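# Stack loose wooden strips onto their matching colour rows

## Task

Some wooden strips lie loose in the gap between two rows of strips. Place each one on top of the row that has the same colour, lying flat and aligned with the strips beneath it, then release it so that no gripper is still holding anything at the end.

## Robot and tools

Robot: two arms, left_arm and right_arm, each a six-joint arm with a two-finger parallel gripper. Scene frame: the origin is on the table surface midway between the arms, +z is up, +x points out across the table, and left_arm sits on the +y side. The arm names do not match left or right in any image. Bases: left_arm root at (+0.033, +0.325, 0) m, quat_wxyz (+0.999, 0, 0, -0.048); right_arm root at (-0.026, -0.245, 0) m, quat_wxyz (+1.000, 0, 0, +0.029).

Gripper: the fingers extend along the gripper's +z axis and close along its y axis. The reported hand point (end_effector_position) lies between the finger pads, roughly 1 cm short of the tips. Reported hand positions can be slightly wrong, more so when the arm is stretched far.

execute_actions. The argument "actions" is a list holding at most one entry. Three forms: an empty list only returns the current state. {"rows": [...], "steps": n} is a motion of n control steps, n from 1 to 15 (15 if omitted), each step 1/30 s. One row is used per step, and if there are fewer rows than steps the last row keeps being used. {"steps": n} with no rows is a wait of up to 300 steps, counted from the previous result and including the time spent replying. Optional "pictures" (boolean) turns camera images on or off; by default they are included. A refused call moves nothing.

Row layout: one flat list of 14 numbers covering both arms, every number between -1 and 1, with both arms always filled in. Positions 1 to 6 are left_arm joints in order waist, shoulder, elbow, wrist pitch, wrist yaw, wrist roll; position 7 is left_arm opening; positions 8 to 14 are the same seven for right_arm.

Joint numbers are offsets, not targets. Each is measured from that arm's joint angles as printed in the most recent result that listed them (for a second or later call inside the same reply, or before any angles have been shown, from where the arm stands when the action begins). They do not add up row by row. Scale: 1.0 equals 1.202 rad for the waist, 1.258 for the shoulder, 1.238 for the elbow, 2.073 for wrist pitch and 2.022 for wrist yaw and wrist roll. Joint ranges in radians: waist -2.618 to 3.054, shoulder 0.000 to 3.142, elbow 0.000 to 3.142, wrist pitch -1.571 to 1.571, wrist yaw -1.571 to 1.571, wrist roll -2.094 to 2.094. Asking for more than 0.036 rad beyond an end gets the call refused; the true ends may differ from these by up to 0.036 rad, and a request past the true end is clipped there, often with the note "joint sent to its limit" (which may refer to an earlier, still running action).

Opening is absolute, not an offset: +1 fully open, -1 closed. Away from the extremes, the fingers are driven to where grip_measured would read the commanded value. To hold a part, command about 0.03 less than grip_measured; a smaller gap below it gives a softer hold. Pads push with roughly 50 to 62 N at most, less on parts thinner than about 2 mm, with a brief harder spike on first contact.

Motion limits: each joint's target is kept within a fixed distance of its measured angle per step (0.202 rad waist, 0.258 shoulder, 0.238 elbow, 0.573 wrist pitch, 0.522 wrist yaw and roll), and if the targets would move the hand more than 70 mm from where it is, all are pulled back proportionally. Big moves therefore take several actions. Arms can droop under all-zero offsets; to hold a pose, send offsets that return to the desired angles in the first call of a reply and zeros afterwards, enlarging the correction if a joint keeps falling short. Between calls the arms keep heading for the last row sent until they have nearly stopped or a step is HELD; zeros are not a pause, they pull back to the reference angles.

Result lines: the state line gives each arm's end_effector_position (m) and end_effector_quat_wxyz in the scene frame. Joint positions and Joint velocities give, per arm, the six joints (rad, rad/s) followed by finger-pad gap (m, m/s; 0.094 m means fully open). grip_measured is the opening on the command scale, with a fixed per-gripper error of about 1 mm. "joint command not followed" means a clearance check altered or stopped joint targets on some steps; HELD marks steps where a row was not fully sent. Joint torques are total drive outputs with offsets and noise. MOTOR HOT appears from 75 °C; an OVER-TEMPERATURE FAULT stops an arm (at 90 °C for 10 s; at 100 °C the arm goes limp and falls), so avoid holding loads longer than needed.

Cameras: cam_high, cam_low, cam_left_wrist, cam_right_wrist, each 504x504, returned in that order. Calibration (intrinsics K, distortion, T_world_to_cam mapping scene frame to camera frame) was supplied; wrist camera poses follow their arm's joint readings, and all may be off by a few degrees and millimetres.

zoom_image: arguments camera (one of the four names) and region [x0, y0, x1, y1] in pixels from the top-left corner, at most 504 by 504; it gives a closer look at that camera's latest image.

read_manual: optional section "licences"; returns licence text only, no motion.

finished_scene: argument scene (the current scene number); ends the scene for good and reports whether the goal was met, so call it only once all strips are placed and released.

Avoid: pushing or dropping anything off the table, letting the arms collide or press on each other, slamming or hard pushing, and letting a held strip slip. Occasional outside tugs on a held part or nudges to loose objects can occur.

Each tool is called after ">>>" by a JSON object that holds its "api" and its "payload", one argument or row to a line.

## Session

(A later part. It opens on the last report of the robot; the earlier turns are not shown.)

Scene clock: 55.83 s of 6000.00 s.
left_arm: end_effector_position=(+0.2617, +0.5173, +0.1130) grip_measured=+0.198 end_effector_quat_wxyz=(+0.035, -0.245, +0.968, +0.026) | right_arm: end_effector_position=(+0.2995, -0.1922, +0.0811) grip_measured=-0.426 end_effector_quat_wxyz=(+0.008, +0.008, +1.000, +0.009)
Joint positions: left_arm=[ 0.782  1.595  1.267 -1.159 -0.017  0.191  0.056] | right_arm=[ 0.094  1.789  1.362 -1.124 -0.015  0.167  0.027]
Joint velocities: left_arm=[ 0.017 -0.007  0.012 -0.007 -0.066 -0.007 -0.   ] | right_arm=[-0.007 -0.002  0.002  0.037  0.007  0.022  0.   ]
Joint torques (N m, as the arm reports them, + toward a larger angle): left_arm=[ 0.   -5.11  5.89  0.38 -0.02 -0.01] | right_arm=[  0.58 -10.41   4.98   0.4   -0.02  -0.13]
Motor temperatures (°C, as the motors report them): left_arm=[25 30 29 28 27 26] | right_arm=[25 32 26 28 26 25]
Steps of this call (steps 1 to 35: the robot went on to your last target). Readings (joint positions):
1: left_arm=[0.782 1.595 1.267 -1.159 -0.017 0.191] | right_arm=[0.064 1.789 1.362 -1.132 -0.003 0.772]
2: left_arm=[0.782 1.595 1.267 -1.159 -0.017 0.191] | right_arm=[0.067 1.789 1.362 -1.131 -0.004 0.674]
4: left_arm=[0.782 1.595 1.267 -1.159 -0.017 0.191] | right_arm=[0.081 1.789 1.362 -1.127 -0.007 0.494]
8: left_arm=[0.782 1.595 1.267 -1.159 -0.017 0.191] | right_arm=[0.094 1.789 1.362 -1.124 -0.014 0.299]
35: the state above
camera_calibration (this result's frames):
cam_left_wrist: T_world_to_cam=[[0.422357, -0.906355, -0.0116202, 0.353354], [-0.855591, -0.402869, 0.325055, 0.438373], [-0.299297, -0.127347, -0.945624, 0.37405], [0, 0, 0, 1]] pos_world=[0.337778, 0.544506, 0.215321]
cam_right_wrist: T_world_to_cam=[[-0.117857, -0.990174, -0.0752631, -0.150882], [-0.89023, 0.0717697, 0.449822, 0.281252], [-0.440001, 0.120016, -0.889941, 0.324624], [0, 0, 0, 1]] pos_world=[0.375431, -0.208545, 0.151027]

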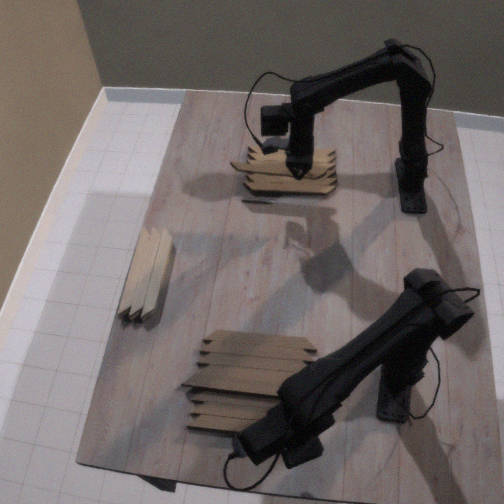

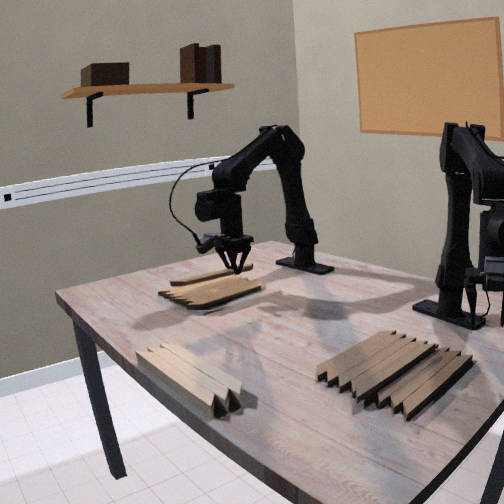

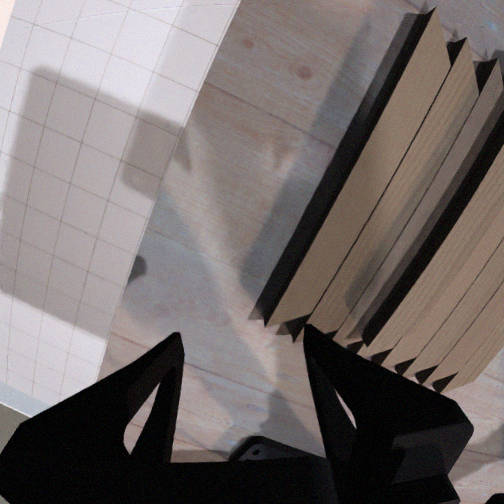

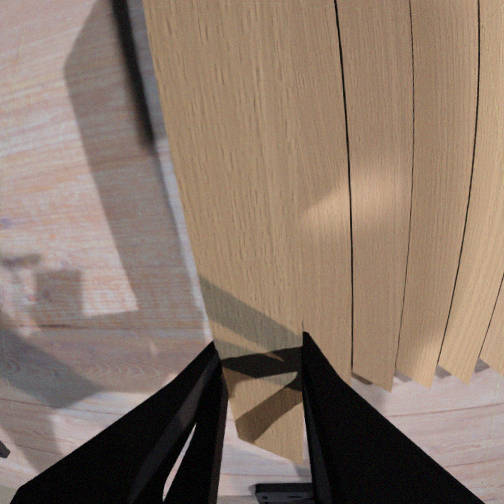

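>>> {"api": "execute_actions", "payload": {
  "actions": [
    {"rows":[[-0.406,0,0,0,0,0,0.2,-0.085,-0.06,-0.19,0.075,0,-0.05,-0.5]]}
  ],
  "pictures": false
}}

>>> {"api": "execute_actions", "payload": {
  "actions": [
    {"rows":[[0,0.115,-0.14,0.11,0,0,0.2,0,0,0,0,0,0,-0.5]]}
  ]
}}

Scene clock: 60.47 s of 6000.00 s.
left_arm: end_effector_position=(+0.3277, +0.3848, +0.1131) grip_measured=+0.198 end_effector_quat_wxyz=(+0.044, -0.001, +0.999, +0.014) | right_arm: end_effector_position=(+0.2615, -0.2292, +0.0362) grip_measured=-0.426 end_effector_quat_wxyz=(-0.019, +0.017, +1.000, +0.005)
Joint positions: left_arm=[ 0.286  1.595  1.267 -1.151 -0.01   0.19   0.056] | right_arm=[-0.012  1.737  1.112 -0.984 -0.012  0.078  0.027]
Joint velocities: left_arm=[ 0.022 -0.027  0.007 -0.037 -0.037 -0.051 -0.   ] | right_arm=[ 0.012 -0.007 -0.017  0.051  0.081 -0.037  0.001]
Joint torques (N m, as the arm reports them, + toward a larger angle): left_arm=[ 0.55 -5.12  5.91  0.31 -0.07  0.  ] | right_arm=[ 0.17 -9.44  5.46  0.28 -0.01 -0.14]
Motor temperatures (°C, as the motors report them): left_arm=[25 29 29 28 27 26] | right_arm=[25 32 26 28 26 25]
Steps of this call (steps 1 to 15: the robot went on to your last target; steps 16 to 90: nothing new was sent; then 1.13 s passed at rest; steps 91 to 105: all 15 steps of this action). Readings (joint positions):
91: left_arm=[0.761 1.595 1.267 -1.159 -0.029 0.190] | right_arm=[0.086 1.777 1.328 -1.086 -0.019 0.152]
92: left_arm=[0.713 1.595 1.267 -1.158 -0.037 0.189] | right_arm=[0.069 1.752 1.265 -1.035 -0.024 0.135]
94: left_arm=[0.574 1.595 1.267 -1.154 -0.035 0.189] | right_arm=[0.021 1.736 1.168 -1.021 -0.021 0.114]
98: left_arm=[0.312 1.595 1.267 -1.147 -0.017 0.190] | right_arm=[-0.012 1.737 1.112 -1.016 -0.012 0.091]
105: the state above

Scene clock: 60.97 s of 6000.00 s.
left_arm: end_effector_position=(+0.3183, +0.3831, +0.0270) grip_measured=+0.198 end_effector_quat_wxyz=(-0.017, -0.000, +1.000, +0.002) | right_arm: end_effector_position=(+0.2615, -0.2292, +0.0362) grip_measured=-0.426 end_effector_quat_wxyz=(-0.019, +0.016, +1.000, +0.005)
Joint positions: left_arm=[ 0.286  1.756  1.096 -0.942 -0.011  0.19   0.056] | right_arm=[-0.012  1.737  1.112 -0.984 -0.012  0.078  0.027]
Joint velocities: left_arm=[-0.022 -0.007 -0.002  0.051  0.037  0.007 -0.   ] | right_arm=[-0.007  0.007  0.002 -0.037 -0.051 -0.066  0.001]
Joint torques (N m, as the arm reports them, + toward a larger angle): left_arm=[ 0.06 -6.86  5.16  0.3  -0.01 -0.01] | right_arm=[ 0.   -7.49  4.44  0.18  0.02 -0.01]
Motor temperatures (°C, as the motors report them): left_arm=[25 29 29 28 27 26] | right_arm=[25 32 26 28 26 25]
Steps of this call (steps 1 to 15: all 15 steps of this action). Readings (joint positions):
1: left_arm=[0.287 1.600 1.249 -1.125 -0.011 0.190] | right_arm=[-0.012 1.737 1.112 -0.984 -0.012 0.078]
2: left_arm=[0.287 1.612 1.217 -1.080 -0.011 0.190] | right_arm=[-0.012 1.737 1.112 -0.984 -0.012 0.078]
4: left_arm=[0.287 1.676 1.152 -1.018 -0.011 0.190] | right_arm=[-0.012 1.737 1.112 -0.984 -0.012 0.078]
8: left_arm=[0.286 1.763 1.096 -0.978 -0.011 0.190] | right_arm=[-0.012 1.737 1.112 -0.984 -0.012 0.078]
15: the state above
camera_calibration (this result's frames):
cam_left_wrist: T_world_to_cam=[[-0.0577921, -0.998062, 0.0230742, 0.393839], [-0.901683, 0.0621043, 0.427914, 0.294508], [-0.428517, 0.00392446, -0.903525, 0.282271], [0, 0, 0, 1]] pos_world=[0.409272, 0.373678, 0.119927]
cam_right_wrist: T_world_to_cam=[[-0.138596, -0.988481, -0.0607907, -0.190092], [-0.862339, 0.0902697, 0.49822, 0.265498], [-0.486994, 0.121474, -0.864917, 0.284035], [0, 0, 0, 1]] pos_world=[0.340926, -0.246371, 0.101834]

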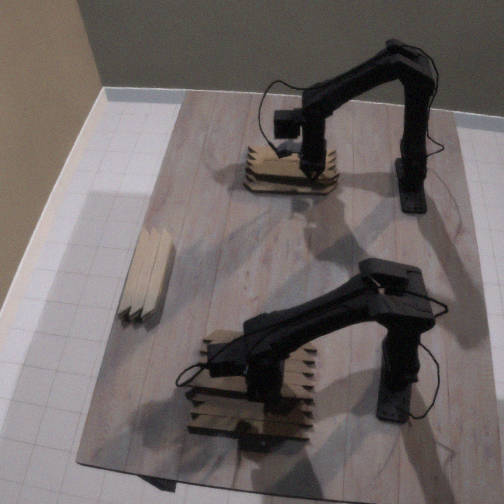

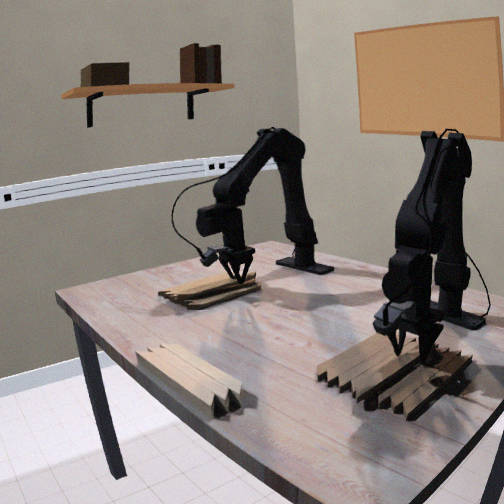

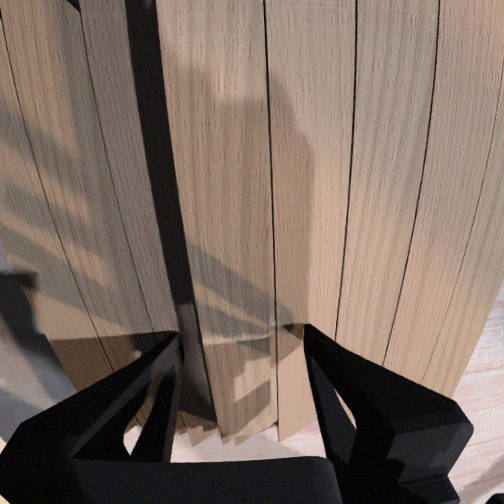

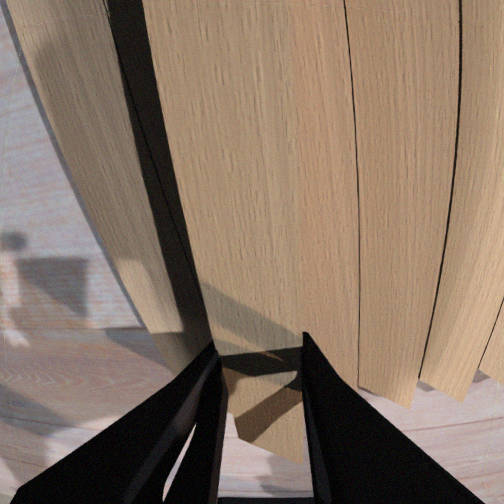

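>>> {"api": "execute_actions", "payload": {
  "actions": [
    {"rows":[[0.01,0,0,0,0,0,-0.5,0.03,0,0,0.025,0,0,-0.5]],"steps":12}
  ],
  "pictures": false
}}

>>> {"api": "execute_actions", "payload": {
  "actions": [
    {"rows":[[0.015,-0.08,-0.065,0,0,0.008,-0.5,0,0,-0.025,0.012,0,0,-0.5]]}
  ],
  "pictures": false
}}

>>> {"api": "execute_actions", "payload": {
  "actions": [
    {"rows":[[0,0,0,0,0,0,0.2,0,0,0,0,0,0,0.2]],"steps":10}
  ],
  "pictures": false
}}

>>> {"api": "execute_actions", "payload": {
  "actions": [
    {"rows":[[0,-0.2,0.2,-0.2,0,0,0.2,0,-0.2,0.2,-0.2,0,0,0.2]]}
  ]
}}

Scene clock: 65.87 s of 6000.00 s.
left_arm: end_effector_position=(+0.3199, +0.3845, +0.0269) grip_measured=-0.455 end_effector_quat_wxyz=(-0.013, -0.002, +1.000, +0.003) | right_arm: end_effector_position=(+0.2702, -0.2209, +0.0360) grip_measured=-0.426 end_effector_quat_wxyz=(-0.001, +0.003, +1.000, +0.006)
Joint positions: left_arm=[ 0.29   1.756  1.096 -0.935 -0.011  0.19   0.026] | right_arm=[ 0.016  1.737  1.112 -0.947 -0.011  0.078  0.027]
Joint velocities: left_arm=[-0.007  0.002 -0.012 -0.022 -0.007 -0.007 -0.001] | right_arm=[-0.007  0.002  0.017  0.037 -0.066 -0.022  0.   ]
Joint torques (N m, as the arm reports them, + toward a larger angle): left_arm=[ 0.64 -5.84  5.27  0.13 -0.02  0.  ] | right_arm=[ 0.74 -7.53  4.49  0.37  0.   -0.01]
Motor temperatures (°C, as the motors report them): left_arm=[25 30 29 28 27 26] | right_arm=[25 31 26 28 26 25]
Steps of this call (steps 1 to 15: the robot went on to your last target; steps 16 to 90: nothing new was sent; then 1.50 s passed at rest; steps 91 to 102: all 12 steps of this action). Readings (joint positions):
91: left_arm=[0.286 1.756 1.096 -0.935 -0.011 0.190] | right_arm=[-0.009 1.737 1.112 -0.981 -0.011 0.078]
92: left_arm=[0.286 1.756 1.096 -0.935 -0.011 0.190] | right_arm=[-0.005 1.737 1.112 -0.975 -0.011 0.078]
94: left_arm=[0.288 1.756 1.096 -0.935 -0.011 0.190] | right_arm=[0.008 1.737 1.112 -0.963 -0.011 0.078]
98: left_arm=[0.289 1.756 1.096 -0.935 -0.011 0.190] | right_arm=[0.016 1.737 1.112 -0.951 -0.011 0.078]
102: the state above

Scene clock: 66.37 s of 6000.00 s.
left_arm: end_effector_position=(+0.3006, +0.3834, +0.0313) grip_measured=-0.455 end_effector_quat_wxyz=(-0.013, -0.003, +1.000, +0.003) | right_arm: end_effector_position=(+0.2646, -0.2213, +0.0299) grip_measured=-0.426 end_effector_quat_wxyz=(-0.007, +0.003, +1.000, +0.005)
Joint positions: left_arm=[ 0.3    1.679  1.026 -0.941 -0.011  0.199  0.026] | right_arm=[ 0.016  1.737  1.086 -0.933 -0.011  0.078  0.027]
Joint velocities: left_arm=[-0.007 -0.002 -0.007  0.037  0.022 -0.066  0.001] | right_arm=[-0.012 -0.002 -0.007  0.022 -0.037 -0.037 -0.   ]
Joint torques (N m, as the arm reports them, + toward a larger angle): left_arm=[ 0.57 -6.88  4.33  0.24 -0.02  0.05] | right_arm=[ 0.01 -7.43  4.12  0.32  0.02 -0.01]
Motor temperatures (°C, as the motors report them): left_arm=[25 30 29 28 27 26] | right_arm=[25 31 26 28 26 25]
Steps of this call (steps 1 to 15: all 15 steps of this action). Readings (joint positions):
1: left_arm=[0.291 1.747 1.085 -0.927 -0.011 0.191] | right_arm=[0.016 1.737 1.109 -0.944 -0.011 0.078]
2: left_arm=[0.293 1.726 1.065 -0.919 -0.011 0.193] | right_arm=[0.016 1.737 1.104 -0.939 -0.011 0.078]
4: left_arm=[0.297 1.691 1.035 -0.931 -0.011 0.195] | right_arm=[0.016 1.737 1.092 -0.936 -0.011 0.078]
8: left_arm=[0.300 1.679 1.026 -0.941 -0.011 0.197] | right_arm=[0.016 1.737 1.086 -0.935 -0.011 0.078]
15: the state above

Scene clock: 66.70 s of 6000.00 s.
left_arm: end_effector_position=(+0.3006, +0.3834, +0.0313) grip_measured=+0.198 end_effector_quat_wxyz=(-0.013, -0.003, +1.000, +0.003) | right_arm: end_effector_position=(+0.2645, -0.2205, +0.0299) grip_measured=+0.198 end_effector_quat_wxyz=(-0.007, +0.003, +1.000, +0.007)
Joint positions: left_arm=[ 0.3    1.679  1.026 -0.941 -0.011  0.199  0.056] | right_arm=[ 0.016  1.737  1.086 -0.933 -0.016  0.078  0.056]
Joint velocities: left_arm=[ 0.002 -0.002 -0.012  0.007  0.037 -0.037 -0.001] | right_arm=[-0.007 -0.022  0.012  0.007 -0.051 -0.007 -0.001]
Joint torques (N m, as the arm reports them, + toward a larger angle): left_arm=[-0.02 -5.27  5.29  0.19 -0.02 -0.01] | right_arm=[ 0.   -7.47  4.44  0.22  0.06 -0.01]
Motor temperatures (°C, as the motors report them): left_arm=[25 30 29 28 27 26] | right_arm=[25 31 26 28 26 25]
Steps of this call (steps 1 to 10: all 10 steps of this action). Readings (joint positions):
1: left_arm=[0.300 1.679 1.026 -0.941 -0.011 0.199] | right_arm=[0.016 1.737 1.086 -0.933 -0.011 0.078]
2: left_arm=[0.300 1.679 1.026 -0.941 -0.011 0.199] | right_arm=[0.016 1.737 1.086 -0.933 -0.012 0.078]
4: left_arm=[0.300 1.679 1.026 -0.941 -0.011 0.199] | right_arm=[0.016 1.737 1.086 -0.933 -0.014 0.078]
8: left_arm=[0.300 1.679 1.026 -0.941 -0.011 0.199] | right_arm=[0.016 1.737 1.086 -0.933 -0.016 0.078]
10: the state above

Scene clock: 67.20 s of 6000.00 s.
left_arm: end_effector_position=(+0.2818, +0.3795, +0.1537) grip_measured=+0.198 end_effector_quat_wxyz=(+0.043, -0.003, +0.999, +0.014) | right_arm: end_effector_position=(+0.2478, -0.2218, +0.1587) grip_measured=+0.198 end_effector_quat_wxyz=(+0.056, +0.002, +0.998, +0.012)
Joint positions: left_arm=[ 0.3    1.422  1.267 -1.326 -0.011  0.199  0.056] | right_arm=[ 0.016  1.478  1.334 -1.313 -0.016  0.078  0.056]
Joint velocities: left_arm=[-0.012  0.017  0.002 -0.168 -0.022  0.081  0.001] | right_arm=[-0.022  0.017 -0.012 -0.227 -0.081 -0.051  0.   ]
Joint torques (N m, as the arm reports them, + toward a larger angle): left_arm=[ 0.   -3.56  6.49  0.35 -0.02 -0.01] | right_arm=[ 0.   -5.17  4.94  0.37  0.02 -0.01]
Motor temperatures (°C, as the motors report them): left_arm=[25 30 29 28 27 26] | right_arm=[25 31 26 28 26 25]
Steps of this call (steps 1 to 15: all 15 steps of this action). Readings (joint positions):
1: left_arm=[0.300 1.673 1.040 -0.969 -0.011 0.199] | right_arm=[0.016 1.730 1.099 -0.960 -0.016 0.078]
2: left_arm=[0.300 1.657 1.065 -1.021 -0.011 0.199] | right_arm=[0.016 1.715 1.122 -1.009 -0.016 0.078]
4: left_arm=[0.300 1.594 1.129 -1.103 -0.011 0.199] | right_arm=[0.016 1.656 1.184 -1.090 -0.016 0.078]
8: left_arm=[0.300 1.449 1.250 -1.225 -0.011 0.199] | right_arm=[0.016 1.516 1.309 -1.215 -0.016 0.078]
15: the state above
camera_calibration (this result's frames):
cam_left_wrist: T_world_to_cam=[[-0.0541517, -0.998503, -0.00769669, 0.389091], [-0.9465, 0.0488726, 0.318983, 0.241979], [-0.318129, 0.0245584, -0.947729, 0.348993], [0, 0, 0, 1]] pos_world=[0.361128, 0.368112, 0.256559]
cam_right_wrist: T_world_to_cam=[[-0.100206, -0.990791, -0.0910646, -0.182427], [-0.929442, 0.0605486, 0.363966, 0.223265], [-0.3551, 0.121111, -0.92695, 0.359498], [0, 0, 0, 1]] pos_world=[0.316889, -0.237804, 0.235363]

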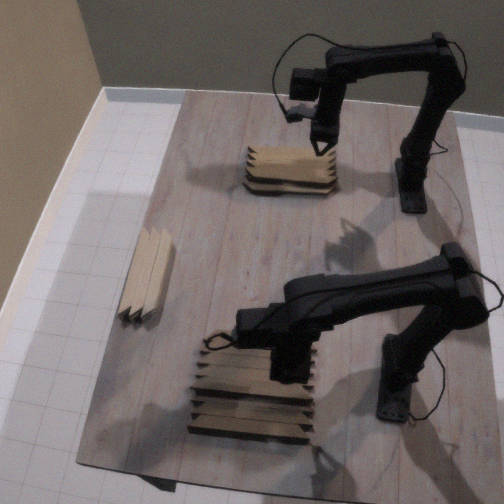

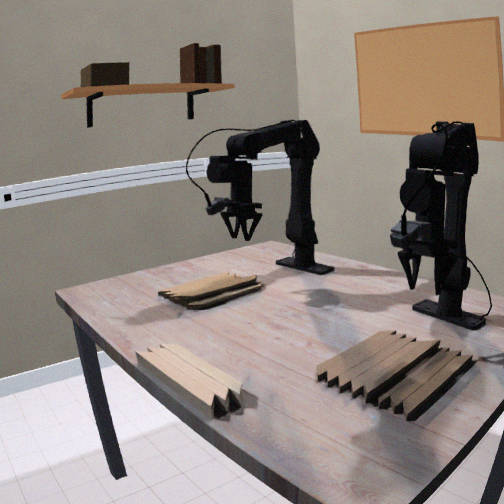

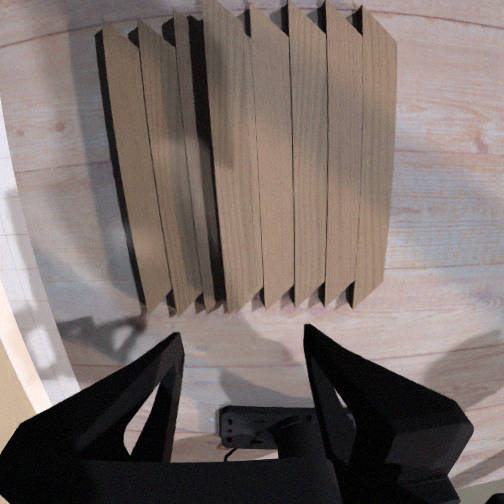

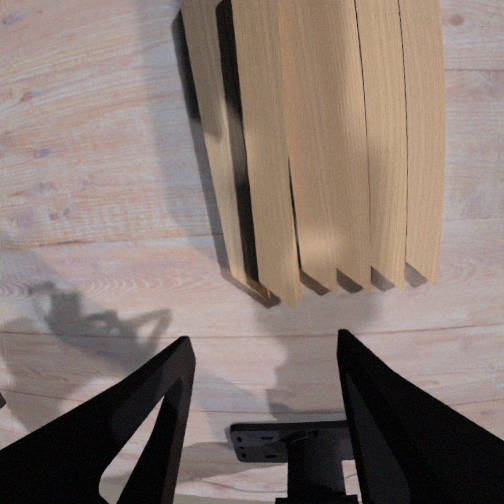

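>>> {"api": "finished_scene", "payload": {
  "scene": 1
}}

The scene is finished: the task was done.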